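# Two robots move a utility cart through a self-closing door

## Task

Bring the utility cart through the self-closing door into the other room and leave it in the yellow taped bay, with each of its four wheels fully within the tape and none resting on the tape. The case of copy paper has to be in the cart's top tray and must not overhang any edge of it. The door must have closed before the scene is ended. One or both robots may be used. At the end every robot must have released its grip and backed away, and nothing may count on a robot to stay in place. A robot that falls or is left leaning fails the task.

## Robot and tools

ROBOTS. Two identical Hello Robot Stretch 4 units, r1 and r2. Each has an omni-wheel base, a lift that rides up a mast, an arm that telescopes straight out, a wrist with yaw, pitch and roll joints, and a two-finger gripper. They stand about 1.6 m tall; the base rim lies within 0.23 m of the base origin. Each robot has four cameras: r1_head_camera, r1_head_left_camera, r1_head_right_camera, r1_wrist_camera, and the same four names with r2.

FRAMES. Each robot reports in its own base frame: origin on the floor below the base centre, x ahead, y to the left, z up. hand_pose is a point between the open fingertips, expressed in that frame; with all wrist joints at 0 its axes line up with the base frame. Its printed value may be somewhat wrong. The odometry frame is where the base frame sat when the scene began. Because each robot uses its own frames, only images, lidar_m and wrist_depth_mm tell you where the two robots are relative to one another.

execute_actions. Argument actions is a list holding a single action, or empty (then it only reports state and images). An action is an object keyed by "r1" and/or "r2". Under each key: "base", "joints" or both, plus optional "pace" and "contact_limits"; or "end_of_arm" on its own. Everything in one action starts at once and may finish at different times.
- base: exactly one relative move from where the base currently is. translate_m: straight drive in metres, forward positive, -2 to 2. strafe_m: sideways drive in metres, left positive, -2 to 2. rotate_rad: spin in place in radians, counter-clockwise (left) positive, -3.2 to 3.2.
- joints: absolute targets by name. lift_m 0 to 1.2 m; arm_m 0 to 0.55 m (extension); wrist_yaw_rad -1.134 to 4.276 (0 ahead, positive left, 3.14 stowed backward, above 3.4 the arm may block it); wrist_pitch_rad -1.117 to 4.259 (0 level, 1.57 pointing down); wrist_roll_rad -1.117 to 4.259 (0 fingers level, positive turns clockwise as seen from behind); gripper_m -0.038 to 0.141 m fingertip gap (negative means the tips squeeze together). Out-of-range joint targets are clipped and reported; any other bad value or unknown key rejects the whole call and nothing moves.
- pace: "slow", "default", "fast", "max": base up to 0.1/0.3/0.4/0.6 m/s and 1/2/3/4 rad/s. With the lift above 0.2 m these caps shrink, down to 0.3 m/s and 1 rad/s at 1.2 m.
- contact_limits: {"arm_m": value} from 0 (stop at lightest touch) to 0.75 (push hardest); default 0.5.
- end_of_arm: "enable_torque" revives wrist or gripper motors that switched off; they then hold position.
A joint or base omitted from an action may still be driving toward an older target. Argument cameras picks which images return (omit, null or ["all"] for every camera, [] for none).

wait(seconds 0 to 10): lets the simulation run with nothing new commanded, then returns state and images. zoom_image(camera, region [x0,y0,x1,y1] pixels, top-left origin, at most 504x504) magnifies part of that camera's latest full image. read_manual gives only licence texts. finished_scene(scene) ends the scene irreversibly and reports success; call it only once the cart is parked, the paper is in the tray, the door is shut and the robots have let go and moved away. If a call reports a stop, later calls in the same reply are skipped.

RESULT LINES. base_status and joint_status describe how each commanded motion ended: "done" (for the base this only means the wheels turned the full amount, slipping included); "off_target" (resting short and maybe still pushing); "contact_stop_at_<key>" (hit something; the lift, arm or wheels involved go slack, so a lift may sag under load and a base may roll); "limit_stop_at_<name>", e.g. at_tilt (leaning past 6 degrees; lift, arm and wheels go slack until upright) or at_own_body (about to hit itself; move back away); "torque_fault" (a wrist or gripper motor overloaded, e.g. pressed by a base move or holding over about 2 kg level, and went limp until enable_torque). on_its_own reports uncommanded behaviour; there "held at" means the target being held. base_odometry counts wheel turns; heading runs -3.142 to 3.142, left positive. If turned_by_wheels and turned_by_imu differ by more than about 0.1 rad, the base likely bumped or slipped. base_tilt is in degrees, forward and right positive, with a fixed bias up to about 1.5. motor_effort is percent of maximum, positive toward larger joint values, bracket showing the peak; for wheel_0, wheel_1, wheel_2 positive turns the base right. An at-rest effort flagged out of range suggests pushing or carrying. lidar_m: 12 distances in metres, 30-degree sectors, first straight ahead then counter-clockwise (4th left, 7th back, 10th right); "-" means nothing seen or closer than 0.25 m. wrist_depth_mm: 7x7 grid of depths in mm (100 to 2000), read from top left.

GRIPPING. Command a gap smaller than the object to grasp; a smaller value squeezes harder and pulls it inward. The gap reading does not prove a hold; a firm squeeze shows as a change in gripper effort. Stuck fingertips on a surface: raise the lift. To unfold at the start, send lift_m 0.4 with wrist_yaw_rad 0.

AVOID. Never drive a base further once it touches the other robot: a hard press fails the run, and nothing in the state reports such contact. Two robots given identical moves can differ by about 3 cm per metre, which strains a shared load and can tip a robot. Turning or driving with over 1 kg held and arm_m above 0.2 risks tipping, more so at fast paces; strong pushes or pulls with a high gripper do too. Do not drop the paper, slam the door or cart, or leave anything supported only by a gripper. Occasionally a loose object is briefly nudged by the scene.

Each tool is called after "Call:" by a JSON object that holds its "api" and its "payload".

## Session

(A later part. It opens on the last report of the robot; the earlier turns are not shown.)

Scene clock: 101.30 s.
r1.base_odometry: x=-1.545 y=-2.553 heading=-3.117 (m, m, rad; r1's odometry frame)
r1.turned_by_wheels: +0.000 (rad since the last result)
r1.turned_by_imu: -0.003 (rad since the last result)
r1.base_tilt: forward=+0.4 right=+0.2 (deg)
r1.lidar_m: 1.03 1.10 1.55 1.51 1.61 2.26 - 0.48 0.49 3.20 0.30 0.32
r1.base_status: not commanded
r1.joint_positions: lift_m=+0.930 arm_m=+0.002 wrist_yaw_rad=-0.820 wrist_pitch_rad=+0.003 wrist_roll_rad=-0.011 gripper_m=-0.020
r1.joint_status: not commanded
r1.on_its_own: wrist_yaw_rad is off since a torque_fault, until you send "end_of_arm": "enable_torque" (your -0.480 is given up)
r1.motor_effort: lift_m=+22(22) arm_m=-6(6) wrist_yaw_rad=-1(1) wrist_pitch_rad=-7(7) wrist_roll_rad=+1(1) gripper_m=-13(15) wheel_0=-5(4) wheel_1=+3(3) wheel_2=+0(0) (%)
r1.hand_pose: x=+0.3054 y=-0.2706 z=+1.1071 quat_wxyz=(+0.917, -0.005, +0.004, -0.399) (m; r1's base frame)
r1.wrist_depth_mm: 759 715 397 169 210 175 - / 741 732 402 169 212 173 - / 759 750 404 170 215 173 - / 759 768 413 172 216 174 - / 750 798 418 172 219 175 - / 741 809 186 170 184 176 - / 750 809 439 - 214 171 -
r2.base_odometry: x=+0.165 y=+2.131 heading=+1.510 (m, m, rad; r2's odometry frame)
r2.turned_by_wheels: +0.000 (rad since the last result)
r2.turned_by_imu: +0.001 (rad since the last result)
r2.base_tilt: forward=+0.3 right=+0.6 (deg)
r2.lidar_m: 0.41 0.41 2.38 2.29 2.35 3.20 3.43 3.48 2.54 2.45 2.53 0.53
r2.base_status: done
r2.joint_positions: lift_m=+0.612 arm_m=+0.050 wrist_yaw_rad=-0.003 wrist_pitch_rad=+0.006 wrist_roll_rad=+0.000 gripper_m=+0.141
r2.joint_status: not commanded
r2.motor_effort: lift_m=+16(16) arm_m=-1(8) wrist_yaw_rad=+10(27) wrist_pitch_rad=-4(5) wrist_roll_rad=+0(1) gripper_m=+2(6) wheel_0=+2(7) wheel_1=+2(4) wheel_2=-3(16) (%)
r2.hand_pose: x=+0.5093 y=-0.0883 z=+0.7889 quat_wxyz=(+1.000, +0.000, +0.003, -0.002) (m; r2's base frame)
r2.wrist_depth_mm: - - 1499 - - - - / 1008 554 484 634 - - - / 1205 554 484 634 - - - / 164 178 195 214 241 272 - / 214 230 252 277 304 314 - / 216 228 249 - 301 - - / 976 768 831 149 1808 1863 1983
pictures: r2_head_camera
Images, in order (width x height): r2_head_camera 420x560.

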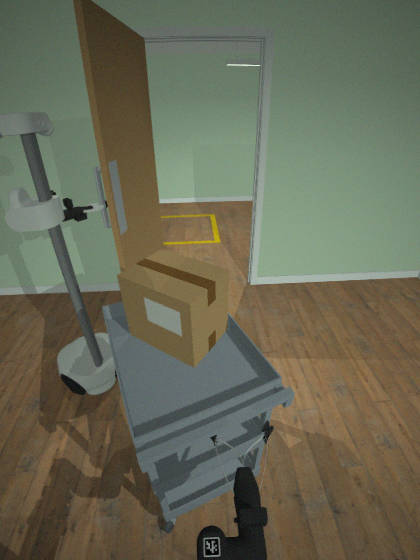

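Call:
{"api": "execute_actions", "payload": {"actions": [{"r2":{"base":{"translate_m":-0.15},"joints":{"arm_m":0},"pace":"fast"}}], "cameras": []}}

Call:
{"api": "execute_actions", "payload": {"actions": [{"r2":{"base":{"rotate_rad":-3.04},"joints":{"lift_m":1.0,"wrist_pitch_rad":1.2,"wrist_roll_rad":1.57,"gripper_m":0.07},"pace":"fast"}}], "cameras": []}}

Call:
{"api": "execute_actions", "payload": {"actions": [{"r2":{"base":{"strafe_m":0.6},"pace":"fast"}}], "cameras": []}}

Call:
{"api": "execute_actions", "payload": {"actions": [{"r2":{"base":{"translate_m":-2.0},"pace":"fast"}}], "cameras": []}}

Call:
{"api": "execute_actions", "payload": {"actions": [{"r2":{"base":{"strafe_m":-0.55},"pace":"fast"}}], "cameras": ["r2_head_camera","r2_head_right_camera"]}}

Scene clock: 104.50 s.
r1.base_odometry: x=-1.545 y=-2.553 heading=-3.117 (m, m, rad; r1's odometry frame)
r1.turned_by_wheels: +0.000 (rad since the last result)
r1.turned_by_imu: -0.001 (rad since the last result)
r1.base_tilt: forward=+0.4 right=+0.2 (deg)
r1.lidar_m: 1.01 1.08 1.56 1.51 1.61 2.30 - 0.47 0.51 3.20 0.32 0.33
r1.base_status: not commanded
r1.joint_positions: lift_m=+0.930 arm_m=+0.002 wrist_yaw_rad=-0.820 wrist_pitch_rad=+0.003 wrist_roll_rad=-0.011 gripper_m=-0.020
r1.joint_status: not commanded
r1.on_its_own: wrist_yaw_rad is off since a torque_fault, until you send "end_of_arm": "enable_torque" (your -0.480 is given up)
r1.motor_effort: lift_m=+21(22) arm_m=-6(6) wrist_yaw_rad=+0(1) wrist_pitch_rad=-7(6) wrist_roll_rad=+1(2) gripper_m=-15(14) wheel_0=-4(5) wheel_1=+3(3) wheel_2=+0(0) (%)
r1.hand_pose: x=+0.3054 y=-0.2706 z=+1.1071 quat_wxyz=(+0.917, -0.005, +0.004, -0.399) (m; r1's base frame)
r1.wrist_depth_mm: 759 723 394 169 211 175 - / 750 732 399 169 213 173 - / 750 750 404 170 214 173 - / 750 768 413 172 216 175 - / 750 798 418 172 218 176 - / 750 820 187 171 184 176 - / 741 809 439 - 214 171 -
r2.base_odometry: x=+0.156 y=+1.981 heading=+1.510 (m, m, rad; r2's odometry frame)
r2.turned_by_wheels: +0.000 (rad since the last result)
r2.turned_by_imu: +0.002 (rad since the last result)
r2.base_tilt: forward=+0.3 right=+0.7 (deg)
r2.lidar_m: 0.56 0.56 2.39 2.28 2.38 3.20 3.26 3.34 2.56 2.43 2.53 0.70
r2.base_status: done
r2.joint_positions: lift_m=+0.612 arm_m=+0.001 wrist_yaw_rad=+0.000 wrist_pitch_rad=+0.006 wrist_roll_rad=+0.000 gripper_m=+0.141
r2.joint_status: all done
r2.motor_effort: lift_m=+15(16) arm_m=-8(9) wrist_yaw_rad=+1(10) wrist_pitch_rad=-4(4) wrist_roll_rad=+0(1) gripper_m=+2(0) wheel_0=+1(7) wheel_1=+2(7) wheel_2=-1(9) (%)
r2.hand_pose: x=+0.4608 y=-0.0874 z=+0.7888 quat_wxyz=(+1.000, +0.000, +0.003, +0.000) (m; r2's base frame)
r2.wrist_depth_mm: - - 1921 - - - - / 1160 - 741 - - - - / - 1537 691 820 - - - / 322 389 389 427 504 - - / 375 402 442 492 535 - - / - 842 1042 - 549 213 - / 1205 809 842 144 1808 1921 -
pictures: none
No camera images: the call's "cameras" was empty. Leave "cameras" out to get every camera's image.

Scene clock: 106.90 s.
r1.base_odometry: x=-1.545 y=-2.553 heading=-3.117 (m, m, rad; r1's odometry frame)
r1.turned_by_wheels: +0.000 (rad since the last result)
r1.turned_by_imu: -0.001 (rad since the last result)
r1.base_tilt: forward=+0.3 right=+0.2 (deg)
r1.lidar_m: 1.02 1.09 1.54 1.51 1.61 2.30 - 0.49 0.50 3.21 0.31 0.33
r1.base_status: not commanded
r1.joint_positions: lift_m=+0.930 arm_m=+0.002 wrist_yaw_rad=-0.820 wrist_pitch_rad=+0.003 wrist_roll_rad=-0.011 gripper_m=-0.020
r1.joint_status: not commanded
r1.on_its_own: wrist_yaw_rad is off since a torque_fault, until you send "end_of_arm": "enable_torque" (your -0.480 is given up)
r1.motor_effort: lift_m=+22(22) arm_m=-6(6) wrist_yaw_rad=-2(1) wrist_pitch_rad=-6(6) wrist_roll_rad=+0(0) gripper_m=-15(13) wheel_0=-4(4) wheel_1=+3(3) wheel_2=+0(0) (%)
r1.hand_pose: x=+0.3054 y=-0.2706 z=+1.1071 quat_wxyz=(+0.917, -0.005, +0.004, -0.399) (m; r1's base frame)
r1.wrist_depth_mm: 759 715 394 169 210 174 - / 750 732 399 169 212 174 - / 750 750 404 170 214 173 - / 759 759 410 172 217 175 - / 750 788 418 172 218 175 - / 741 820 187 170 184 176 - / 741 809 436 - 214 171 -
r2.base_odometry: x=+0.156 y=+1.981 heading=-1.530 (m, m, rad; r2's odometry frame)
r2.turned_by_wheels: -3.040 (rad since the last result)
r2.turned_by_imu: -3.120 (rad since the last result)
r2.base_tilt: forward=+0.2 right=+0.6 (deg)
r2.lidar_m: 3.22 3.29 2.52 2.46 2.61 0.67 0.59 1.48 2.31 2.26 2.39 3.28
r2.base_status: done
r2.joint_positions: lift_m=+1.000 arm_m=+0.001 wrist_yaw_rad=+0.000 wrist_pitch_rad=+1.201 wrist_roll_rad=+1.570 gripper_m=+0.070
r2.joint_status: all done
r2.motor_effort: lift_m=+24(25) arm_m=-8(8) wrist_yaw_rad=+0(1) wrist_pitch_rad=+0(3) wrist_roll_rad=+1(4) gripper_m=-3(2) wheel_0=+0(6) wheel_1=-2(11) wheel_2=+1(6) (%)
r2.hand_pose: x=+0.2767 y=-0.0874 z=+0.9089 quat_wxyz=(+0.584, +0.583, +0.400, -0.399) (m; r2's base frame)
r2.wrist_depth_mm: 1808 1576 1397 1255 1138 1025 960 / 1756 1576 1397 1229 1118 1025 960 / 1808 1576 1366 1229 1118 1025 960 / 1756 1537 1366 1229 1118 1025 778 / 1756 1537 1366 1229 1118 831 768 / 1756 1537 197 1229 212 831 768 / 1756 1537 1336 142 1098 991 768
pictures: none
No camera images: the call's "cameras" was empty. Leave "cameras" out to get every camera's image.

Scene clock: 109.90 s.
r1.base_odometry: x=-1.545 y=-2.553 heading=-3.117 (m, m, rad; r1's odometry frame)
r1.turned_by_wheels: +0.000 (rad since the last result)
r1.turned_by_imu: -0.001 (rad since the last result)
r1.base_tilt: forward=+0.3 right=+0.2 (deg)
r1.lidar_m: 1.03 1.08 1.55 1.51 1.60 2.29 - 0.48 0.51 3.19 0.33 0.33
r1.base_status: not commanded
r1.joint_positions: lift_m=+0.930 arm_m=+0.002 wrist_yaw_rad=-0.820 wrist_pitch_rad=+0.003 wrist_roll_rad=-0.011 gripper_m=-0.020
r1.joint_status: not commanded
r1.on_its_own: wrist_yaw_rad is off since a torque_fault, until you send "end_of_arm": "enable_torque" (your -0.480 is given up)
r1.motor_effort: lift_m=+22(22) arm_m=-6(6) wrist_yaw_rad=-4(1) wrist_pitch_rad=-7(6) wrist_roll_rad=+1(0) gripper_m=-14(13) wheel_0=-4(4) wheel_1=+3(3) wheel_2=+0(0) (%)
r1.hand_pose: x=+0.3054 y=-0.2706 z=+1.1071 quat_wxyz=(+0.917, -0.005, +0.004, -0.399) (m; r1's base frame)
r1.wrist_depth_mm: 750 715 397 169 211 175 - / 759 732 399 169 212 173 - / 759 750 404 170 214 173 - / 750 759 410 172 217 174 - / 750 778 421 172 218 176 - / 750 809 187 170 185 176 - / 750 809 436 - 214 171 -
r2.base_odometry: x=+0.755 y=+2.005 heading=-1.530 (m, m, rad; r2's odometry frame)
r2.turned_by_wheels: +0.000 (rad since the last result)
r2.turned_by_imu: +0.001 (rad since the last result)
r2.base_tilt: forward=+0.2 right=+0.6 (deg)
r2.lidar_m: 3.25 2.48 1.90 1.85 2.00 2.62 2.54 0.73 0.84 2.86 3.02 3.34
r2.base_status: done
r2.joint_positions: lift_m=+1.000 arm_m=+0.001 wrist_yaw_rad=+0.000 wrist_pitch_rad=+1.201 wrist_roll_rad=+1.570 gripper_m=+0.070
r2.joint_status: not commanded
r2.motor_effort: lift_m=+24(25) arm_m=-8(8) wrist_yaw_rad=+0(1) wrist_pitch_rad=-1(0) wrist_roll_rad=+1(1) gripper_m=-4(1) wheel_0=+1(10) wheel_1=-2(8) wheel_2=+1(2) (%)
r2.hand_pose: x=+0.2767 y=-0.0874 z=+0.9090 quat_wxyz=(+0.584, +0.583, +0.400, -0.399) (m; r2's base frame)
r2.wrist_depth_mm: 1808 1576 1397 1255 1138 1042 960 / 1808 1537 1397 1255 1138 1042 960 / 1808 1537 1397 1229 1138 1025 960 / 1756 1576 1397 1229 1118 1008 768 / 1756 1537 1366 1229 1118 820 768 / 1708 1499 196 1229 213 831 768 / 1756 1537 1336 143 1118 991 768
pictures: none
No camera images: the call's "cameras" was empty. Leave "cameras" out to get every camera's image.

Scene clock: 116.93 s.
r1.base_odometry: x=-1.545 y=-2.553 heading=-3.117 (m, m, rad; r1's odometry frame)
r1.turned_by_wheels: +0.000 (rad since the last result)
r1.turned_by_imu: -0.003 (rad since the last result)
r1.base_tilt: forward=+0.4 right=+0.2 (deg)
r1.lidar_m: 1.03 1.09 1.55 1.49 1.62 2.29 - 0.48 0.49 1.08 0.31 0.32
r1.base_status: not commanded
r1.joint_positions: lift_m=+0.930 arm_m=+0.002 wrist_yaw_rad=-0.820 wrist_pitch_rad=+0.003 wrist_roll_rad=-0.011 gripper_m=-0.020
r1.joint_status: not commanded
r1.on_its_own: wrist_yaw_rad is off since a torque_fault, until you send "end_of_arm": "enable_torque" (your -0.480 is given up)
r1.motor_effort: lift_m=+22(22) arm_m=-6(6) wrist_yaw_rad=-1(1) wrist_pitch_rad=-7(6) wrist_roll_rad=-1(1) gripper_m=-12(12) wheel_0=-4(4) wheel_1=+3(3) wheel_2=+0(0) (%)
r1.hand_pose: x=+0.3054 y=-0.2706 z=+1.1071 quat_wxyz=(+0.917, -0.005, +0.004, -0.399) (m; r1's base frame)
r1.wrist_depth_mm: 750 715 397 169 211 174 - / 759 723 397 169 212 173 - / 750 741 404 170 215 173 - / 750 759 413 172 217 174 904 / 750 788 418 172 218 175 - / 750 809 187 170 185 176 - / 750 809 439 - 214 171 -
r2.base_odometry: x=+0.674 y=+4.004 heading=-1.530 (m, m, rad; r2's odometry frame)
r2.turned_by_wheels: +0.000 (rad since the last result)
r2.turned_by_imu: +0.004 (rad since the last result)
r2.base_tilt: forward=+0.3 right=+0.7 (deg)
r2.lidar_m: 1.26 2.66 2.02 1.69 0.69 0.54 0.51 3.69 0.82 0.80 0.93 0.83
r2.base_status: done
r2.joint_positions: lift_m=+1.000 arm_m=+0.001 wrist_yaw_rad=+0.000 wrist_pitch_rad=+1.201 wrist_roll_rad=+1.570 gripper_m=+0.070
r2.joint_status: not commanded
r2.motor_effort: lift_m=+24(24) arm_m=-8(8) wrist_yaw_rad=+1(0) wrist_pitch_rad=+0(0) wrist_roll_rad=+0(2) gripper_m=-2(1) wheel_0=+0(6) wheel_1=+0(6) wheel_2=-1(9) (%)
r2.hand_pose: x=+0.2767 y=-0.0874 z=+0.9090 quat_wxyz=(+0.584, +0.583, +0.400, -0.399) (m; r2's base frame)
r2.wrist_depth_mm: 1008 904 1060 1255 1118 1042 960 / 1008 931 1205 1229 1118 1042 960 / 1661 1336 1366 1229 1138 1042 960 / 1756 1537 1366 1255 1118 1025 778 / 1756 1537 1397 1229 1118 820 768 / 1756 1537 196 1205 213 831 759 / 1756 1537 1366 142 1098 991 778
pictures: none
No camera images: the call's "cameras" was empty. Leave "cameras" out to get every camera's image.

Scene clock: 119.87 s.
r1.base_odometry: x=-1.545 y=-2.553 heading=-3.117 (m, m, rad; r1's odometry frame)
r1.turned_by_wheels: +0.000 (rad since the last result)
r1.turned_by_imu: -0.001 (rad since the last result)
r1.base_tilt: forward=+0.4 right=+0.3 (deg)
r1.lidar_m: 1.02 1.09 1.54 1.52 1.59 2.31 - 0.48 0.51 0.59 0.33 0.31
r1.base_status: not commanded
r1.joint_positions: lift_m=+0.930 arm_m=+0.002 wrist_yaw_rad=-0.820 wrist_pitch_rad=+0.003 wrist_roll_rad=-0.011 gripper_m=-0.020
r1.joint_status: not commanded
r1.on_its_own: wrist_yaw_rad is off since a torque_fault, until you send "end_of_arm": "enable_torque" (your -0.480 is given up)
r1.motor_effort: lift_m=+22(22) arm_m=-6(6) wrist_yaw_rad=+0(1) wrist_pitch_rad=-6(6) wrist_roll_rad=+1(0) gripper_m=-14(13) wheel_0=-4(4) wheel_1=+3(3) wheel_2=+0(0) (%)
r1.hand_pose: x=+0.3054 y=-0.2706 z=+1.1071 quat_wxyz=(+0.917, -0.005, +0.004, -0.399) (m; r1's base frame)
r1.wrist_depth_mm: 750 715 394 169 211 175 - / 750 732 399 169 213 173 - / 759 750 402 170 214 173 - / 741 768 413 172 216 174 - / 750 788 418 172 219 175 - / 750 809 187 170 185 176 - / 732 809 439 - 214 171 -
r2.base_odometry: x=+0.124 y=+3.981 heading=-1.530 (m, m, rad; r2's odometry frame)
r2.turned_by_wheels: +0.000 (rad since the last result)
r2.turned_by_imu: +0.000 (rad since the last result)
r2.base_tilt: forward=+0.2 right=+0.5 (deg)
r2.lidar_m: 0.66 3.41 2.59 1.81 0.83 0.91 3.55 0.36 0.29 0.27 0.33 0.70
r2.base_status: done
r2.joint_positions: lift_m=+1.000 arm_m=+0.001 wrist_yaw_rad=+0.000 wrist_pitch_rad=+1.201 wrist_roll_rad=+1.570 gripper_m=+0.070
r2.joint_status: not commanded
r2.motor_effort: lift_m=+24(24) arm_m=-8(8) wrist_yaw_rad=+0(0) wrist_pitch_rad=+0(1) wrist_roll_rad=+1(0) gripper_m=-4(0) wheel_0=-2(8) wheel_1=+0(9) wheel_2=+0(0) (%)
r2.hand_pose: x=+0.2767 y=-0.0874 z=+0.9090 quat_wxyz=(+0.584, +0.583, +0.400, -0.399) (m; r2's base frame)
r2.wrist_depth_mm: 1808 1537 1397 976 559 442 399 / 634 1499 1366 1255 1060 621 539 / 931 891 1205 1229 1118 1008 904 / 750 891 1160 1255 1118 1025 778 / 508 878 1118 1205 1118 820 768 / 484 878 196 1229 212 831 768 / 1661 1499 1366 142 1098 976 768
pictures: r2_head_camera, r2_head_right_camera
Images, in order (width x height): r2_head_camera 420x560, r2_head_right_camera 420x672.

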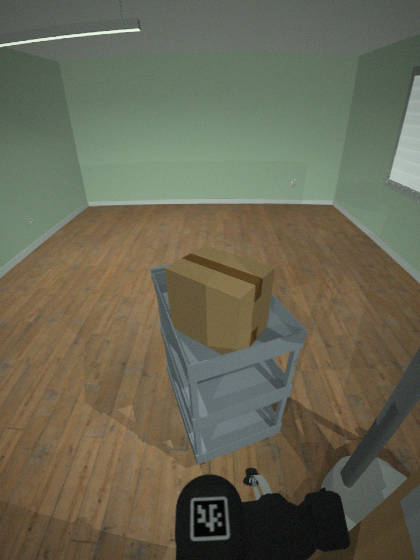

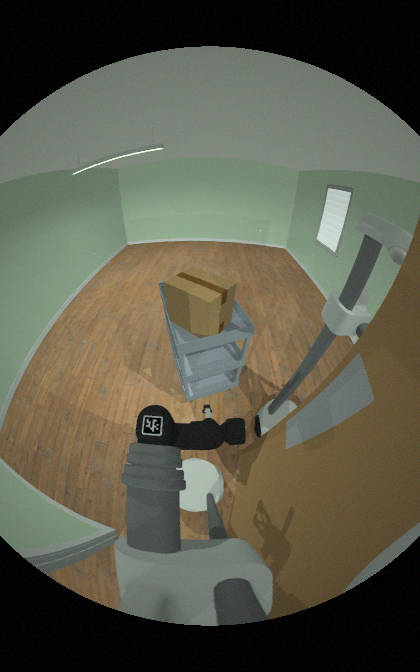

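Call:
{"api": "execute_actions", "payload": {"actions": [{"r2":{"base":{"rotate_rad":-0.1},"joints":{"lift_m":0.3,"wrist_pitch_rad":0,"gripper_m":0.141,"arm_m":0.15},"pace":"fast"}}], "cameras": ["r2_head_camera","r2_wrist_camera"]}}

Scene clock: 123.57 s.
r1.base_odometry: x=-1.545 y=-2.553 heading=-3.117 (m, m, rad; r1's odometry frame)
r1.turned_by_wheels: +0.000 (rad since the last result)
r1.turned_by_imu: -0.001 (rad since the last result)
r1.base_tilt: forward=+0.3 right=+0.2 (deg)
r1.lidar_m: 1.02 1.08 1.54 1.51 1.61 2.26 - 0.47 0.49 0.49 0.32 0.32
r1.base_status: not commanded
r1.joint_positions: lift_m=+0.930 arm_m=+0.002 wrist_yaw_rad=-0.820 wrist_pitch_rad=+0.003 wrist_roll_rad=-0.011 gripper_m=-0.020
r1.joint_status: not commanded
r1.on_its_own: wrist_yaw_rad is off since a torque_fault, until you send "end_of_arm": "enable_torque" (your -0.480 is given up)
r1.motor_effort: lift_m=+21(22) arm_m=-6(6) wrist_yaw_rad=+2(1) wrist_pitch_rad=-6(6) wrist_roll_rad=+0(0) gripper_m=-12(13) wheel_0=-4(4) wheel_1=+3(3) wheel_2=+0(0) (%)
r1.hand_pose: x=+0.3054 y=-0.2706 z=+1.1071 quat_wxyz=(+0.917, -0.005, +0.004, -0.399) (m; r1's base frame)
r1.wrist_depth_mm: 759 715 392 169 210 174 - / 759 732 402 169 213 174 - / 750 741 407 170 214 173 - / 750 759 413 172 217 174 - / 750 798 418 172 218 175 - / 750 809 187 170 185 176 - / 750 809 439 - 214 171 -
r2.base_odometry: x=+0.124 y=+3.981 heading=-1.630 (m, m, rad; r2's odometry frame)
r2.turned_by_wheels: -0.100 (rad since the last result)
r2.turned_by_imu: -0.101 (rad since the last result)
r2.base_tilt: forward=+0.3 right=+0.5 (deg)
r2.lidar_m: 0.65 1.06 2.67 2.57 0.83 0.82 3.53 0.38 0.28 0.27 0.30 0.66
r2.base_status: done
r2.joint_positions: lift_m=+0.300 arm_m=+0.149 wrist_yaw_rad=+0.000 wrist_pitch_rad=+0.002 wrist_roll_rad=+1.570 gripper_m=+0.141
r2.joint_status: all done
r2.motor_effort: lift_m=+16(19) arm_m=+8(9) wrist_yaw_rad=+0(2) wrist_pitch_rad=-5(9) wrist_roll_rad=+1(1) gripper_m=+1(6) wheel_0=+2(5) wheel_1=+0(3) wheel_2=+1(5) (%)
r2.hand_pose: x=+0.6080 y=-0.0874 z=+0.4779 quat_wxyz=(+0.707, +0.707, +0.001, -0.001) (m; r2's base frame)
r2.wrist_depth_mm: - - - - - 1042 699 / - - - - 1983 960 634 / 452 569 - 445 1921 597 442 / 421 609 - 413 - 668 418 / 410 615 1025 387 1025 699 394 / 410 500 366 364 991 213 484 / 410 564 - 143 1808 634 477
pictures: r2_head_camera, r2_wrist_camera
camera_calibration (this result's frames):
r2_wrist_camera: T_world_to_cam=[[0.00883335, -0.00406933, -0.999953, 0.467896], [0.0282849, 0.999593, -0.003818, 0.139081], [0.999561, -0.0282498, 0.00894485, -0.391839], [0, 0, 0, 1]] pos_world=[0.3836, -0.14819, 0.47191]
Images, in order (width x height): r2_head_camera 420x560, r2_wrist_camera 616x392.

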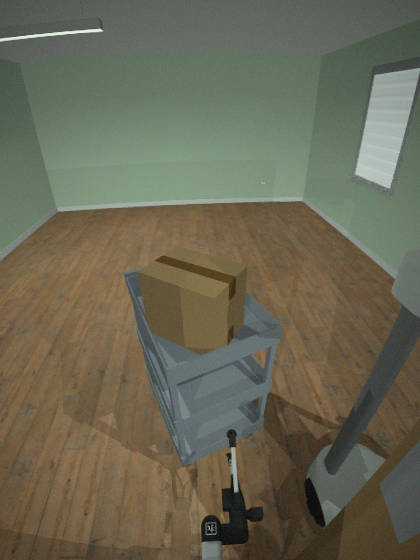

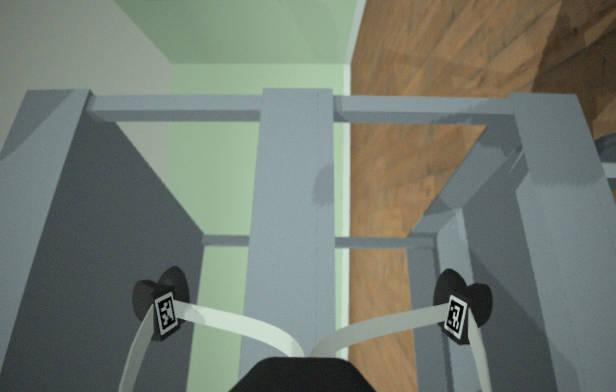

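Call:
{"api": "execute_actions", "payload": {"actions": [{"r2":{"joints":{"lift_m":0.322,"arm_m":0.35}}}], "cameras": []}}

Call:
{"api": "execute_actions", "payload": {"actions": [{"r2":{"joints":{"gripper_m":0.03}}}], "cameras": ["r2_wrist_camera"]}}

Call:
{"api": "execute_actions", "payload": {"actions": [{"r2":{"base":{"strafe_m":0.17},"joints":{"arm_m":0.25},"pace":"slow"}}], "cameras": []}}

Call:
{"api": "execute_actions", "payload": {"actions": [{"r2":{"base":{"rotate_rad":0.055},"joints":{"arm_m":0.1},"pace":"slow"}}], "cameras": ["r2_head_right_camera","r2_wrist_camera"]}}

Scene clock: 126.40 s.
r1.base_odometry: x=-1.545 y=-2.553 heading=-3.117 (m, m, rad; r1's odometry frame)
r1.turned_by_wheels: +0.000 (rad since the last result)
r1.turned_by_imu: -0.001 (rad since the last result)
r1.base_tilt: forward=+0.3 right=+0.1 (deg)
r1.lidar_m: 1.02 1.09 1.54 1.50 1.60 2.28 - 0.47 0.49 0.49 0.32 0.32
r1.base_status: not commanded
r1.joint_positions: lift_m=+0.930 arm_m=+0.002 wrist_yaw_rad=-0.820 wrist_pitch_rad=+0.003 wrist_roll_rad=-0.011 gripper_m=-0.020
r1.joint_status: not commanded
r1.on_its_own: wrist_yaw_rad is off since a torque_fault, until you send "end_of_arm": "enable_torque" (your -0.480 is given up)
r1.motor_effort: lift_m=+22(22) arm_m=-6(6) wrist_yaw_rad=-1(1) wrist_pitch_rad=-7(6) wrist_roll_rad=+1(1) gripper_m=-16(13) wheel_0=-4(4) wheel_1=+3(3) wheel_2=+0(0) (%)
r1.hand_pose: x=+0.3054 y=-0.2706 z=+1.1071 quat_wxyz=(+0.917, -0.005, +0.004, -0.399) (m; r1's base frame)
r1.wrist_depth_mm: 750 715 394 169 211 174 - / 759 723 402 168 213 174 - / 759 741 407 170 214 173 - / 750 768 410 173 216 174 - / 741 798 415 171 218 175 - / 750 809 187 170 185 176 - / 741 798 439 - 213 172 -
r2.base_odometry: x=+0.124 y=+3.981 heading=-1.630 (m, m, rad; r2's odometry frame)
r2.turned_by_wheels: +0.000 (rad since the last result)
r2.turned_by_imu: +0.001 (rad since the last result)
r2.base_tilt: forward=+0.3 right=+0.5 (deg)
r2.lidar_m: 0.67 1.05 2.67 2.56 0.83 0.82 3.55 0.38 0.28 0.26 0.30 0.67
r2.base_status: not commanded
r2.joint_positions: lift_m=+0.322 arm_m=+0.348 wrist_yaw_rad=+0.000 wrist_pitch_rad=+0.002 wrist_roll_rad=+1.570 gripper_m=+0.141
r2.joint_status: all done
r2.motor_effort: lift_m=+25(25) arm_m=+9(9) wrist_yaw_rad=+1(0) wrist_pitch_rad=-5(5) wrist_roll_rad=+1(0) gripper_m=-5(1) wheel_0=+2(2) wheel_1=+0(0) wheel_2=+1(1) (%)
r2.hand_pose: x=+0.8079 y=-0.0874 z=+0.4993 quat_wxyz=(+0.707, +0.707, +0.001, -0.001) (m; r2's base frame)
r2.wrist_depth_mm: 277 276 276 266 272 272 274 / - - - 245 1576 1008 691 / 382 - - 226 1576 1078 449 / 382 569 - 211 1537 1008 496 / 384 569 798 196 809 707 504 / 382 462 189 185 186 213 504 / 382 525 178 151 177 676 500
pictures: none
No camera images: the call's "cameras" was empty. Leave "cameras" out to get every camera's image.

Scene clock: 128.50 s.
r1.base_odometry: x=-1.545 y=-2.553 heading=-3.117 (m, m, rad; r1's odometry frame)
r1.turned_by_wheels: +0.000 (rad since the last result)
r1.turned_by_imu: -0.001 (rad since the last result)
r1.base_tilt: forward=+0.2 right=+0.1 (deg)
r1.lidar_m: 1.02 1.09 1.54 1.51 1.59 2.29 - 0.48 0.49 0.48 0.30 0.33
r1.base_status: not commanded
r1.joint_positions: lift_m=+0.930 arm_m=+0.002 wrist_yaw_rad=-0.820 wrist_pitch_rad=+0.003 wrist_roll_rad=-0.011 gripper_m=-0.020
r1.joint_status: not commanded
r1.on_its_own: wrist_yaw_rad is off since a torque_fault, until you send "end_of_arm": "enable_torque" (your -0.480 is given up)
r1.motor_effort: lift_m=+21(22) arm_m=-6(6) wrist_yaw_rad=+0(1) wrist_pitch_rad=-6(7) wrist_roll_rad=+2(1) gripper_m=-12(15) wheel_0=-4(4) wheel_1=+3(3) wheel_2=+0(0) (%)
r1.hand_pose: x=+0.3054 y=-0.2706 z=+1.1071 quat_wxyz=(+0.917, -0.005, +0.004, -0.399) (m; r1's base frame)
r1.wrist_depth_mm: 759 723 392 169 211 175 - / 750 732 399 169 213 174 - / 750 750 407 170 216 173 - / 759 778 410 172 216 174 - / 759 798 421 172 219 175 - / 741 820 187 170 184 176 - / 741 809 439 - 214 171 -
r2.base_odometry: x=+0.124 y=+3.981 heading=-1.630 (m, m, rad; r2's odometry frame)
r2.turned_by_wheels: +0.000 (rad since the last result)
r2.turned_by_imu: +0.001 (rad since the last result)
r2.base_tilt: forward=+0.2 right=+0.6 (deg)
r2.lidar_m: 0.66 1.02 2.66 2.56 0.83 0.83 3.54 0.38 0.29 0.27 0.29 0.66
r2.base_status: not commanded
r2.joint_positions: lift_m=+0.322 arm_m=+0.349 wrist_yaw_rad=+0.002 wrist_pitch_rad=+0.009 wrist_roll_rad=+1.570 gripper_m=+0.030
r2.joint_status: all done
r2.on_its_own: wrist_pitch_rad is at rest, and its effort (-25) is outside its rest range (-23 to +23)
r2.motor_effort: lift_m=+25(25) arm_m=+5(8) wrist_yaw_rad=-4(13) wrist_pitch_rad=-25(26) wrist_roll_rad=-1(1) gripper_m=-20(17) wheel_0=+1(2) wheel_1=+0(0) wheel_2=+4(5) (%)
r2.hand_pose: x=+0.8087 y=-0.0869 z=+0.4971 quat_wxyz=(+0.707, +0.707, +0.004, -0.003) (m; r2's base frame)
r2.wrist_depth_mm: 263 264 260 252 264 263 264 / - - 277 232 1499 976 715 / 392 - - 215 1661 1042 436 / 394 - 205 200 1661 647 488 / 397 591 189 187 788 699 492 / 397 517 178 176 180 654 488 / 392 549 163 167 1430 580 492
pictures: r2_wrist_camera
camera_calibration (this result's frames):
r2_wrist_camera: T_world_to_cam=[[0.00173638, -0.00365702, -0.999992, 0.491182], [0.0265842, 0.99964, -0.00360957, 0.134272], [0.999645, -0.0265777, 0.00183297, -0.588948], [0, 0, 0, 1]] pos_world=[0.584316, -0.14808, 0.492742]
Images, in order (width x height): r2_wrist_camera 616x392.

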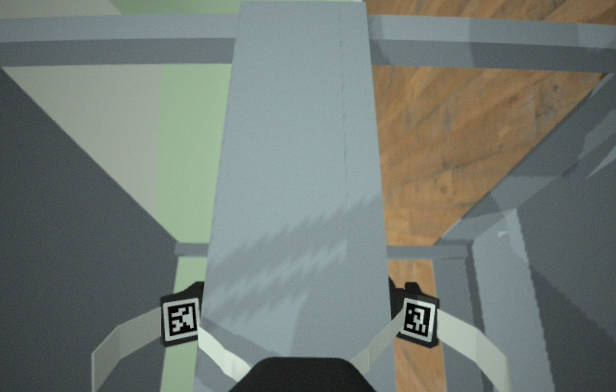

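Scene clock: 131.33 s.
r1.base_odometry: x=-1.545 y=-2.553 heading=-3.117 (m, m, rad; r1's odometry frame)
r1.turned_by_wheels: +0.000 (rad since the last result)
r1.turned_by_imu: -0.001 (rad since the last result)
r1.base_tilt: forward=+0.3 right=+0.1 (deg)
r1.lidar_m: 1.02 1.09 1.56 1.51 1.60 2.30 - 0.70 0.53 0.64 0.32 0.32
r1.base_status: not commanded
r1.joint_positions: lift_m=+0.930 arm_m=+0.002 wrist_yaw_rad=-0.820 wrist_pitch_rad=+0.003 wrist_roll_rad=-0.011 gripper_m=-0.020
r1.joint_status: not commanded
r1.on_its_own: wrist_yaw_rad is off since a torque_fault, until you send "end_of_arm": "enable_torque" (your -0.480 is given up)
r1.motor_effort: lift_m=+22(21) arm_m=-6(6) wrist_yaw_rad=-2(1) wrist_pitch_rad=-6(7) wrist_roll_rad=+1(1) gripper_m=-15(16) wheel_0=-4(4) wheel_1=+3(3) wheel_2=+1(0) (%)
r1.hand_pose: x=+0.3054 y=-0.2706 z=+1.1071 quat_wxyz=(+0.917, -0.005, +0.004, -0.399) (m; r1's base frame)
r1.wrist_depth_mm: 759 715 394 169 210 175 - / 750 732 399 169 213 174 - / 759 741 407 170 214 172 - / 759 768 413 172 216 174 - / 768 798 418 172 219 175 - / 750 798 187 170 184 176 - / 741 820 439 - 214 172 -
r2.base_odometry: x=+0.294 y=+3.971 heading=-1.631 (m, m, rad; r2's odometry frame)
r2.turned_by_wheels: -0.001 (rad since the last result)
r2.turned_by_imu: -0.002 (rad since the last result)
r2.base_tilt: forward=+0.3 right=+0.6 (deg)
r2.lidar_m: 0.61 3.50 2.49 2.39 0.85 0.72 3.55 0.60 0.45 0.44 0.49 0.68
r2.base_status: done
r2.joint_positions: lift_m=+0.322 arm_m=+0.251 wrist_yaw_rad=-0.011 wrist_pitch_rad=+0.006 wrist_roll_rad=+1.567 gripper_m=+0.030
r2.joint_status: all done
r2.on_its_own: wrist_yaw_rad is at rest, and its effort (+33) is outside its rest range (-13 to +13)
r2.motor_effort: lift_m=+24(24) arm_m=-6(12) wrist_yaw_rad=+33(44) wrist_pitch_rad=-16(26) wrist_roll_rad=+9(10) gripper_m=-16(21) wheel_0=-7(11) wheel_1=-1(2) wheel_2=-6(8) (%)
r2.hand_pose: x=+0.7095 y=-0.0906 z=+0.4982 quat_wxyz=(+0.709, +0.706, -0.002, -0.006) (m; r2's base frame)
r2.wrist_depth_mm: - - 224 192 193 1078 707 / 392 - - 188 189 1098 723 / 384 615 185 183 185 723 477 / 387 574 181 180 181 741 504 / 387 574 177 176 177 741 500 / 389 504 173 172 173 634 496 / 387 488 169 169 170 591 504
pictures: none
No camera images: the call's "cameras" was empty. Leave "cameras" out to get every camera's image.

Scene clock: 134.13 s.
r1.base_odometry: x=-1.545 y=-2.553 heading=-3.117 (m, m, rad; r1's odometry frame)
r1.turned_by_wheels: +0.000 (rad since the last result)
r1.turned_by_imu: -0.001 (rad since the last result)
r1.base_tilt: forward=+0.3 right=+0.2 (deg)
r1.lidar_m: 1.02 1.09 1.56 1.51 1.60 2.28 - 0.76 0.55 0.54 0.32 0.33
r1.base_status: not commanded
r1.joint_positions: lift_m=+0.930 arm_m=+0.002 wrist_yaw_rad=-0.820 wrist_pitch_rad=+0.003 wrist_roll_rad=-0.011 gripper_m=-0.020
r1.joint_status: not commanded
r1.on_its_own: wrist_yaw_rad is off since a torque_fault, until you send "end_of_arm": "enable_torque" (your -0.480 is given up)
r1.motor_effort: lift_m=+22(21) arm_m=-6(6) wrist_yaw_rad=+0(1) wrist_pitch_rad=-6(7) wrist_roll_rad=-2(1) gripper_m=-15(16) wheel_0=-4(4) wheel_1=+3(3) wheel_2=+0(0) (%)
r1.hand_pose: x=+0.3054 y=-0.2706 z=+1.1071 quat_wxyz=(+0.917, -0.005, +0.004, -0.399) (m; r1's base frame)
r1.wrist_depth_mm: 759 715 397 169 211 174 - / 759 732 399 169 213 174 - / 768 750 407 170 214 173 - / 759 768 410 172 216 174 - / 759 778 421 172 219 175 - / 750 809 187 170 184 176 - / 750 798 436 - 213 171 -
r2.base_odometry: x=+0.294 y=+3.971 heading=-1.575 (m, m, rad; r2's odometry frame)
r2.turned_by_wheels: +0.056 (rad since the last result)
r2.turned_by_imu: +0.058 (rad since the last result)
r2.base_tilt: forward=+0.2 right=+0.6 (deg)
r2.lidar_m: 0.49 0.52 2.46 2.14 0.80 0.70 3.62 0.54 0.45 0.45 0.48 0.52
r2.base_status: done
r2.joint_positions: lift_m=+0.322 arm_m=+0.102 wrist_yaw_rad=+0.009 wrist_pitch_rad=+0.008 wrist_roll_rad=+1.572 gripper_m=+0.030
r2.joint_status: all done
r2.on_its_own: wrist_yaw_rad is at rest, and its effort (-25) is outside its rest range (-13 to +13)
r2.motor_effort: lift_m=+25(24) arm_m=-10(13) wrist_yaw_rad=-25(68) wrist_pitch_rad=-22(23) wrist_roll_rad=-6(11) gripper_m=-21(25) wheel_0=+2(16) wheel_1=-1(10) wheel_2=+6(18) (%)
r2.hand_pose: x=+0.5619 y=-0.0848 z=+0.4974 quat_wxyz=(+0.707, +0.707, +0.006, +0.000) (m; r2's base frame)
r2.wrist_depth_mm: - - 173 173 173 1042 715 / 387 - 173 173 173 1060 473 / 392 580 173 173 173 723 500 / 392 585 173 172 173 732 496 / 389 585 172 172 172 723 496 / 389 508 172 172 172 668 492 / 387 492 172 171 172 580 504
pictures: r2_head_right_camera, r2_wrist_camera
camera_calibration (this result's frames):
r2_wrist_camera: T_world_to_cam=[[0.00282889, -0.00180924, -0.999994, 0.491474], [0.0194084, 0.99981, -0.001754, 0.141876], [0.999808, -0.0194033, 0.00286347, -0.342268], [0, 0, 0, 1]] pos_world=[0.338059, -0.147601, 0.492701]
Images, in order (width x height): r2_head_right_camera 420x672, r2_wrist_camera 616x392.

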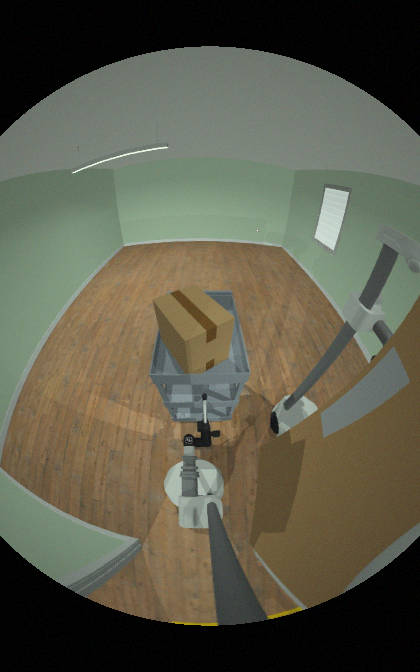

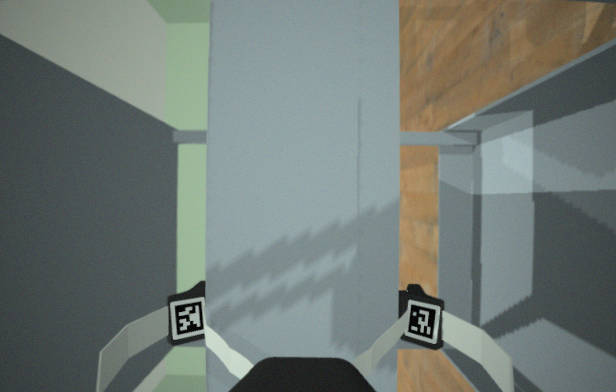

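Call:
{"api": "execute_actions", "payload": {"actions": [{"r2":{"base":{"strafe_m":0.11},"pace":"slow"}}], "cameras": []}}

Call:
{"api": "execute_actions", "payload": {"actions": [{"r2":{"base":{"translate_m":-0.6}}}], "cameras": ["r2_head_right_camera"]}}

Scene clock: 137.00 s.
r1.base_odometry: x=-1.545 y=-2.553 heading=-3.117 (m, m, rad; r1's odometry frame)
r1.turned_by_wheels: +0.000 (rad since the last result)
r1.turned_by_imu: -0.001 (rad since the last result)
r1.base_tilt: forward=+0.3 right=+0.2 (deg)
r1.lidar_m: 1.02 1.09 1.54 1.51 1.58 2.27 - 0.78 0.64 0.63 0.31 0.31
r1.base_status: not commanded
r1.joint_positions: lift_m=+0.930 arm_m=+0.002 wrist_yaw_rad=-0.820 wrist_pitch_rad=+0.003 wrist_roll_rad=-0.011 gripper_m=-0.020
r1.joint_status: not commanded
r1.on_its_own: wrist_yaw_rad is off since a torque_fault, until you send "end_of_arm": "enable_torque" (your -0.480 is given up)
r1.motor_effort: lift_m=+22(22) arm_m=-6(6) wrist_yaw_rad=-1(1) wrist_pitch_rad=-7(6) wrist_roll_rad=+1(0) gripper_m=-13(13) wheel_0=-4(5) wheel_1=+3(3) wheel_2=+0(0) (%)
r1.hand_pose: x=+0.3054 y=-0.2706 z=+1.1071 quat_wxyz=(+0.917, -0.005, +0.004, -0.399) (m; r1's base frame)
r1.wrist_depth_mm: 750 715 397 169 211 175 - / 750 732 402 169 213 174 - / 750 741 404 170 213 173 - / 750 768 413 172 216 174 - / 741 788 418 172 218 175 - / 750 809 187 171 185 177 - / 750 798 433 - 214 171 -
r2.base_odometry: x=+0.404 y=+3.971 heading=-1.576 (m, m, rad; r2's odometry frame)
r2.turned_by_wheels: -0.001 (rad since the last result)
r2.turned_by_imu: -0.002 (rad since the last result)
r2.base_tilt: forward=+0.2 right=+0.6 (deg)
r2.lidar_m: 0.49 0.56 2.34 2.15 0.82 0.65 3.58 0.71 0.57 0.56 0.62 0.50
r2.base_status: done
r2.joint_positions: lift_m=+0.322 arm_m=+0.101 wrist_yaw_rad=-0.012 wrist_pitch_rad=+0.007 wrist_roll_rad=+1.566 gripper_m=+0.030
r2.joint_status: not commanded
r2.on_its_own: wrist_yaw_rad is at rest, and its effort (+36) is outside its rest range (-13 to +13)
r2.motor_effort: lift_m=+25(24) arm_m=-6(10) wrist_yaw_rad=+36(38) wrist_pitch_rad=-18(23) wrist_roll_rad=+12(12) gripper_m=-17(24) wheel_0=-6(13) wheel_1=-2(5) wheel_2=-6(10) (%)
r2.hand_pose: x=+0.5594 y=-0.0909 z=+0.4979 quat_wxyz=(+0.709, +0.705, -0.002, -0.007) (m; r2's base frame)
r2.wrist_depth_mm: 399 - 156 155 156 1060 723 / 382 569 159 158 158 732 477 / 384 569 161 160 161 750 504 / 387 574 164 163 163 732 504 / 387 574 167 167 167 732 500 / 389 504 170 169 170 634 496 / 387 473 174 171 174 574 504
pictures: none
No camera images: the call's "cameras" was empty. Leave "cameras" out to get every camera's image.

Scene clock: 140.50 s.
r1.base_odometry: x=-1.545 y=-2.553 heading=-3.117 (m, m, rad; r1's odometry frame)
r1.turned_by_wheels: +0.000 (rad since the last result)
r1.turned_by_imu: -0.001 (rad since the last result)
r1.base_tilt: forward=+0.3 right=+0.2 (deg)
r1.lidar_m: 1.02 1.10 1.54 1.51 1.59 2.30 - 4.35 3.29 0.69 0.32 0.32
r1.base_status: not commanded
r1.joint_positions: lift_m=+0.930 arm_m=+0.002 wrist_yaw_rad=-0.820 wrist_pitch_rad=+0.003 wrist_roll_rad=-0.011 gripper_m=-0.020
r1.joint_status: not commanded
r1.on_its_own: wrist_yaw_rad is off since a torque_fault, until you send "end_of_arm": "enable_torque" (your -0.480 is given up)
r1.motor_effort: lift_m=+22(21) arm_m=-6(6) wrist_yaw_rad=-1(1) wrist_pitch_rad=-6(7) wrist_roll_rad=+0(1) gripper_m=-14(15) wheel_0=-4(4) wheel_1=+3(3) wheel_2=+1(0) (%)
r1.hand_pose: x=+0.3054 y=-0.2706 z=+1.1071 quat_wxyz=(+0.917, -0.005, +0.004, -0.399) (m; r1's base frame)
r1.wrist_depth_mm: 759 715 394 169 210 174 - / 759 723 399 169 212 173 - / 750 750 404 170 214 173 - / 750 768 413 172 216 174 - / 750 798 418 172 218 176 661 / 741 809 187 171 185 176 654 / 750 798 436 - 214 171 654
r2.base_odometry: x=+0.407 y=+4.571 heading=-1.576 (m, m, rad; r2's odometry frame)
r2.turned_by_wheels: +0.000 (rad since the last result)
r2.turned_by_imu: +0.007 (rad since the last result)
r2.base_tilt: forward=+0.3 right=+0.6 (deg)
r2.lidar_m: 0.47 0.49 2.33 0.29 0.34 3.02 2.93 3.04 2.58 0.47 0.51 0.51
r2.base_status: done
r2.joint_positions: lift_m=+0.322 arm_m=+0.101 wrist_yaw_rad=+0.010 wrist_pitch_rad=+0.008 wrist_roll_rad=+1.574 gripper_m=+0.030
r2.joint_status: not commanded
r2.on_its_own: wrist_yaw_rad is at rest, and its effort (-29) is outside its rest range (-13 to +13)
r2.motor_effort: lift_m=+24(25) arm_m=-6(6) wrist_yaw_rad=-29(36) wrist_pitch_rad=-21(25) wrist_roll_rad=-13(13) gripper_m=-20(26) wheel_0=+3(15) wheel_1=+0(7) wheel_2=+3(18) (%)
r2.hand_pose: x=+0.5614 y=-0.0845 z=+0.4977 quat_wxyz=(+0.706, +0.708, +0.006, +0.001) (m; r2's base frame)
r2.wrist_depth_mm: - - 186 185 218 1042 715 / 397 - 183 182 1537 1060 466 / 389 580 180 179 180 723 500 / 392 580 178 177 178 732 504 / 389 580 175 175 175 723 500 / 387 504 172 172 173 676 496 / 384 469 170 170 170 585 504
pictures: r2_head_right_camera
Images, in order (width x height): r2_head_right_camera 420x672.

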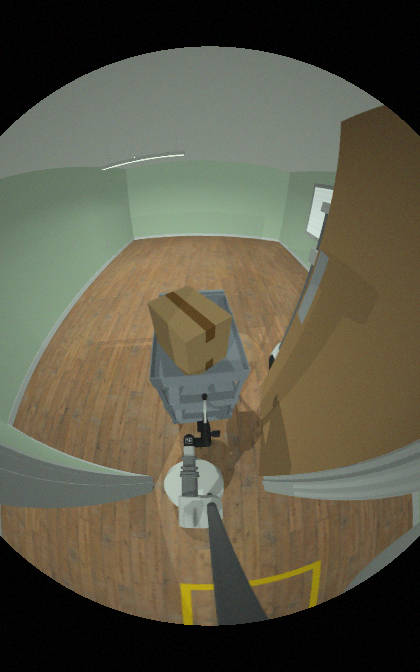

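Good centring. Continue.

Call:
{"api": "execute_actions", "payload": {"actions": [{"r2":{"base":{"translate_m":-0.7}}}], "cameras": ["r2_head_right_camera"]}}

Scene clock: 144.83 s.
r1.base_odometry: x=-1.545 y=-2.553 heading=-3.117 (m, m, rad; r1's odometry frame)
r1.turned_by_wheels: +0.000 (rad since the last result)
r1.turned_by_imu: -0.002 (rad since the last result)
r1.base_tilt: forward=+0.4 right=+0.1 (deg)
r1.lidar_m: 1.02 1.09 1.54 1.50 1.60 2.28 - 4.35 3.29 3.19 0.31 0.32
r1.base_status: not commanded
r1.joint_positions: lift_m=+0.930 arm_m=+0.002 wrist_yaw_rad=-0.820 wrist_pitch_rad=+0.003 wrist_roll_rad=-0.011 gripper_m=-0.020
r1.joint_status: not commanded
r1.on_its_own: wrist_yaw_rad is off since a torque_fault, until you send "end_of_arm": "enable_torque" (your -0.480 is given up)
r1.motor_effort: lift_m=+22(22) arm_m=-6(6) wrist_yaw_rad=-2(1) wrist_pitch_rad=-6(6) wrist_roll_rad=-1(1) gripper_m=-14(14) wheel_0=-5(4) wheel_1=+3(3) wheel_2=+0(0) (%)
r1.hand_pose: x=+0.3054 y=-0.2706 z=+1.1071 quat_wxyz=(+0.917, -0.005, +0.004, -0.399) (m; r1's base frame)
r1.wrist_depth_mm: 759 723 394 168 210 175 - / 750 732 399 169 213 174 - / 750 741 404 170 213 172 - / 759 768 413 172 216 174 - / 750 788 418 172 218 175 - / 741 820 187 170 184 176 - / 741 809 442 - 214 171 -
r2.base_odometry: x=+0.410 y=+5.271 heading=-1.575 (m, m, rad; r2's odometry frame)
r2.turned_by_wheels: +0.001 (rad since the last result)
r2.turned_by_imu: +0.009 (rad since the last result)
r2.base_tilt: forward=+0.4 right=+0.5 (deg)
r2.lidar_m: 0.45 0.45 0.87 2.29 2.42 2.30 2.20 2.27 2.51 2.12 0.82 0.53
r2.base_status: done
r2.joint_positions: lift_m=+0.322 arm_m=+0.101 wrist_yaw_rad=+0.009 wrist_pitch_rad=+0.008 wrist_roll_rad=+1.575 gripper_m=+0.030
r2.joint_status: not commanded
r2.on_its_own: wrist_yaw_rad is at rest, and its effort (-25) is outside its rest range (-13 to +13); wrist_roll_rad is at rest, and its effort (-14) is outside its rest range (-13 to +13)
r2.motor_effort: lift_m=+25(25) arm_m=-6(6) wrist_yaw_rad=-25(37) wrist_pitch_rad=-21(23) wrist_roll_rad=-14(15) gripper_m=-21(24) wheel_0=+4(7) wheel_1=+0(4) wheel_2=+3(18) (%)
r2.hand_pose: x=+0.5613 y=-0.0847 z=+0.4976 quat_wxyz=(+0.706, +0.709, +0.006, +0.000) (m; r2's base frame)
r2.wrist_depth_mm: 242 683 224 213 229 243 245 / - - - 204 1499 1060 715 / 389 - 198 195 1499 1042 469 / 392 580 190 187 788 683 500 / 392 585 183 180 1499 723 500 / 389 504 175 173 176 668 496 / 384 488 167 168 169 585 504
pictures: r2_head_right_camera
Images, in order (width x height): r2_head_right_camera 420x672.

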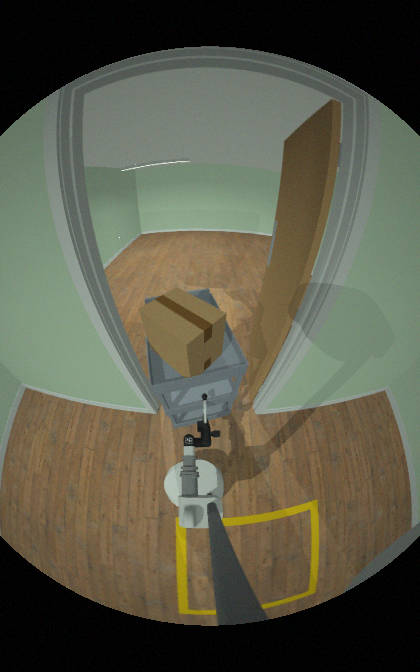

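Call:
{"api": "execute_actions", "payload": {"actions": [{"r2":{"base":{"strafe_m":-0.12},"pace":"slow"}}], "cameras": []}}

Call:
{"api": "execute_actions", "payload": {"actions": [{"r2":{"base":{"translate_m":-0.3},"pace":"slow"}}], "cameras": ["r2_head_right_camera","r2_head_camera"]}}

Scene clock: 147.97 s.
r1.base_odometry: x=-1.545 y=-2.553 heading=-3.117 (m, m, rad; r1's odometry frame)
r1.turned_by_wheels: +0.000 (rad since the last result)
r1.turned_by_imu: -0.001 (rad since the last result)
r1.base_tilt: forward=+0.4 right=+0.2 (deg)
r1.lidar_m: 1.02 1.10 1.55 1.51 1.60 2.31 - 4.36 3.29 3.18 0.31 0.31
r1.base_status: not commanded
r1.joint_positions: lift_m=+0.930 arm_m=+0.002 wrist_yaw_rad=-0.820 wrist_pitch_rad=+0.003 wrist_roll_rad=-0.011 gripper_m=-0.020
r1.joint_status: not commanded
r1.on_its_own: wrist_yaw_rad is off since a torque_fault, until you send "end_of_arm": "enable_torque" (your -0.480 is given up)
r1.motor_effort: lift_m=+21(22) arm_m=-6(6) wrist_yaw_rad=+0(1) wrist_pitch_rad=-7(7) wrist_roll_rad=-1(1) gripper_m=-10(14) wheel_0=-4(4) wheel_1=+3(3) wheel_2=+1(0) (%)
r1.hand_pose: x=+0.3054 y=-0.2706 z=+1.1071 quat_wxyz=(+0.917, -0.005, +0.004, -0.399) (m; r1's base frame)
r1.wrist_depth_mm: 759 723 394 169 211 175 - / 759 723 402 169 213 174 - / 759 750 407 170 214 172 - / 759 759 410 172 216 174 - / 750 788 421 172 220 175 - / 741 820 187 170 185 176 - / 750 809 436 - 214 171 -
r2.base_odometry: x=+0.290 y=+5.271 heading=-1.574 (m, m, rad; r2's odometry frame)
r2.turned_by_wheels: +0.001 (rad since the last result)
r2.turned_by_imu: +0.003 (rad since the last result)
r2.base_tilt: forward=+0.2 right=+0.7 (deg)
r2.lidar_m: 0.41 0.40 0.86 2.41 2.54 2.29 2.21 2.31 2.38 2.10 0.82 0.56
r2.base_status: done
r2.joint_positions: lift_m=+0.322 arm_m=+0.101 wrist_yaw_rad=+0.009 wrist_pitch_rad=+0.007 wrist_roll_rad=+1.576 gripper_m=+0.030
r2.joint_status: not commanded
r2.on_its_own: wrist_yaw_rad is at rest, and its effort (-26) is outside its rest range (-13 to +13); wrist_roll_rad is at rest, and its effort (-16) is outside its rest range (-13 to +13)
r2.motor_effort: lift_m=+24(24) arm_m=-6(6) wrist_yaw_rad=-26(45) wrist_pitch_rad=-19(21) wrist_roll_rad=-16(18) gripper_m=-16(18) wheel_0=+6(13) wheel_1=+0(4) wheel_2=+4(5) (%)
r2.hand_pose: x=+0.5613 y=-0.0847 z=+0.4978 quat_wxyz=(+0.705, +0.709, +0.006, +0.001) (m; r2's base frame)
r2.wrist_depth_mm: 382 267 266 259 268 266 496 / - - 278 236 278 917 683 / 397 - - 216 1708 1042 439 / 392 - - 200 1499 1060 473 / 389 574 191 186 788 691 500 / 387 504 177 174 176 676 496 / 387 517 164 165 167 377 496
pictures: none
No camera images: the call's "cameras" was empty. Leave "cameras" out to get every camera's image.

Scene clock: 152.23 s.
r1.base_odometry: x=-1.545 y=-2.553 heading=-3.117 (m, m, rad; r1's odometry frame)
r1.turned_by_wheels: +0.000 (rad since the last result)
r1.turned_by_imu: -0.002 (rad since the last result)
r1.base_tilt: forward=+0.4 right=+0.2 (deg)
r1.lidar_m: 1.01 1.08 1.56 1.51 1.59 2.29 - 4.35 3.29 3.20 0.31 0.33
r1.base_status: not commanded
r1.joint_positions: lift_m=+0.930 arm_m=+0.002 wrist_yaw_rad=-0.820 wrist_pitch_rad=+0.003 wrist_roll_rad=-0.011 gripper_m=-0.020
r1.joint_status: not commanded
r1.on_its_own: wrist_yaw_rad is off since a torque_fault, until you send "end_of_arm": "enable_torque" (your -0.480 is given up)
r1.motor_effort: lift_m=+22(22) arm_m=-6(6) wrist_yaw_rad=+0(1) wrist_pitch_rad=-6(7) wrist_roll_rad=+1(0) gripper_m=-13(14) wheel_0=-5(4) wheel_1=+3(3) wheel_2=+0(0) (%)
r1.hand_pose: x=+0.3054 y=-0.2706 z=+1.1071 quat_wxyz=(+0.917, -0.005, +0.004, -0.399) (m; r1's base frame)
r1.wrist_depth_mm: 750 723 394 168 210 175 - / 759 732 399 168 212 174 - / 750 750 407 170 215 172 - / 750 768 410 171 216 174 - / 741 798 421 172 217 175 - / 741 809 187 171 185 176 - / 741 809 436 - 215 171 -
r2.base_odometry: x=+0.291 y=+5.571 heading=-1.575 (m, m, rad; r2's odometry frame)
r2.turned_by_wheels: +0.000 (rad since the last result)
r2.turned_by_imu: +0.001 (rad since the last result)
r2.base_tilt: forward=+0.3 right=+0.6 (deg)
r2.lidar_m: 0.44 0.43 1.31 2.43 2.56 1.98 1.89 1.98 2.38 2.32 1.22 0.52
r2.base_status: done
r2.joint_positions: lift_m=+0.322 arm_m=+0.101 wrist_yaw_rad=-0.003 wrist_pitch_rad=+0.008 wrist_roll_rad=+1.569 gripper_m=+0.030
r2.joint_status: not commanded
r2.motor_effort: lift_m=+25(24) arm_m=-6(6) wrist_yaw_rad=+10(35) wrist_pitch_rad=-21(21) wrist_roll_rad=+2(17) gripper_m=-19(19) wheel_0=-5(7) wheel_1=-2(5) wheel_2=+2(11) (%)
r2.hand_pose: x=+0.5602 y=-0.0883 z=+0.4977 quat_wxyz=(+0.708, +0.707, +0.002, -0.004) (m; r2's base frame)
r2.wrist_depth_mm: 247 247 242 231 241 245 244 / 707 931 707 216 707 699 691 / 387 - - 204 1499 1060 452 / 387 580 196 191 1499 683 504 / 389 580 186 182 186 732 496 / 389 504 174 173 176 661 496 / 387 473 165 166 167 580 508
pictures: r2_head_camera, r2_head_right_camera
Images, in order (width x height): r2_head_camera 420x560, r2_head_right_camera 420x672.

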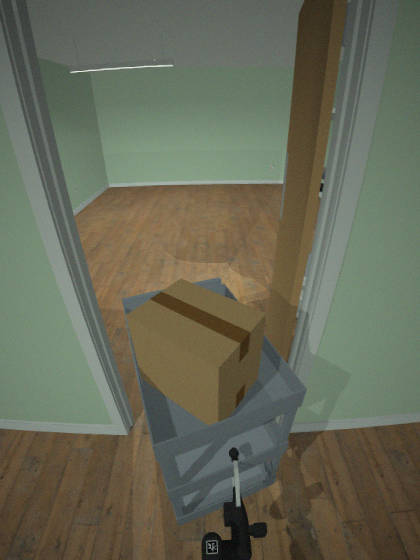

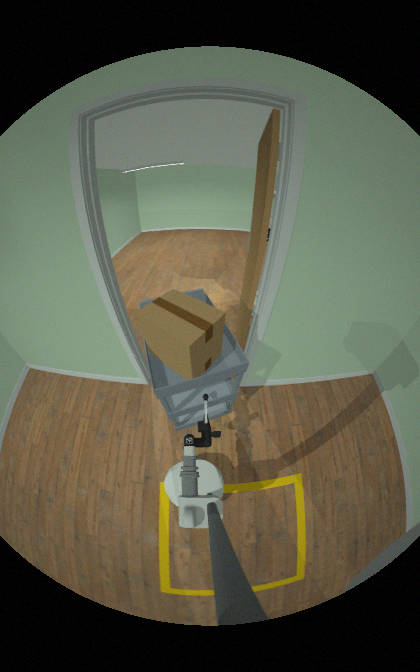

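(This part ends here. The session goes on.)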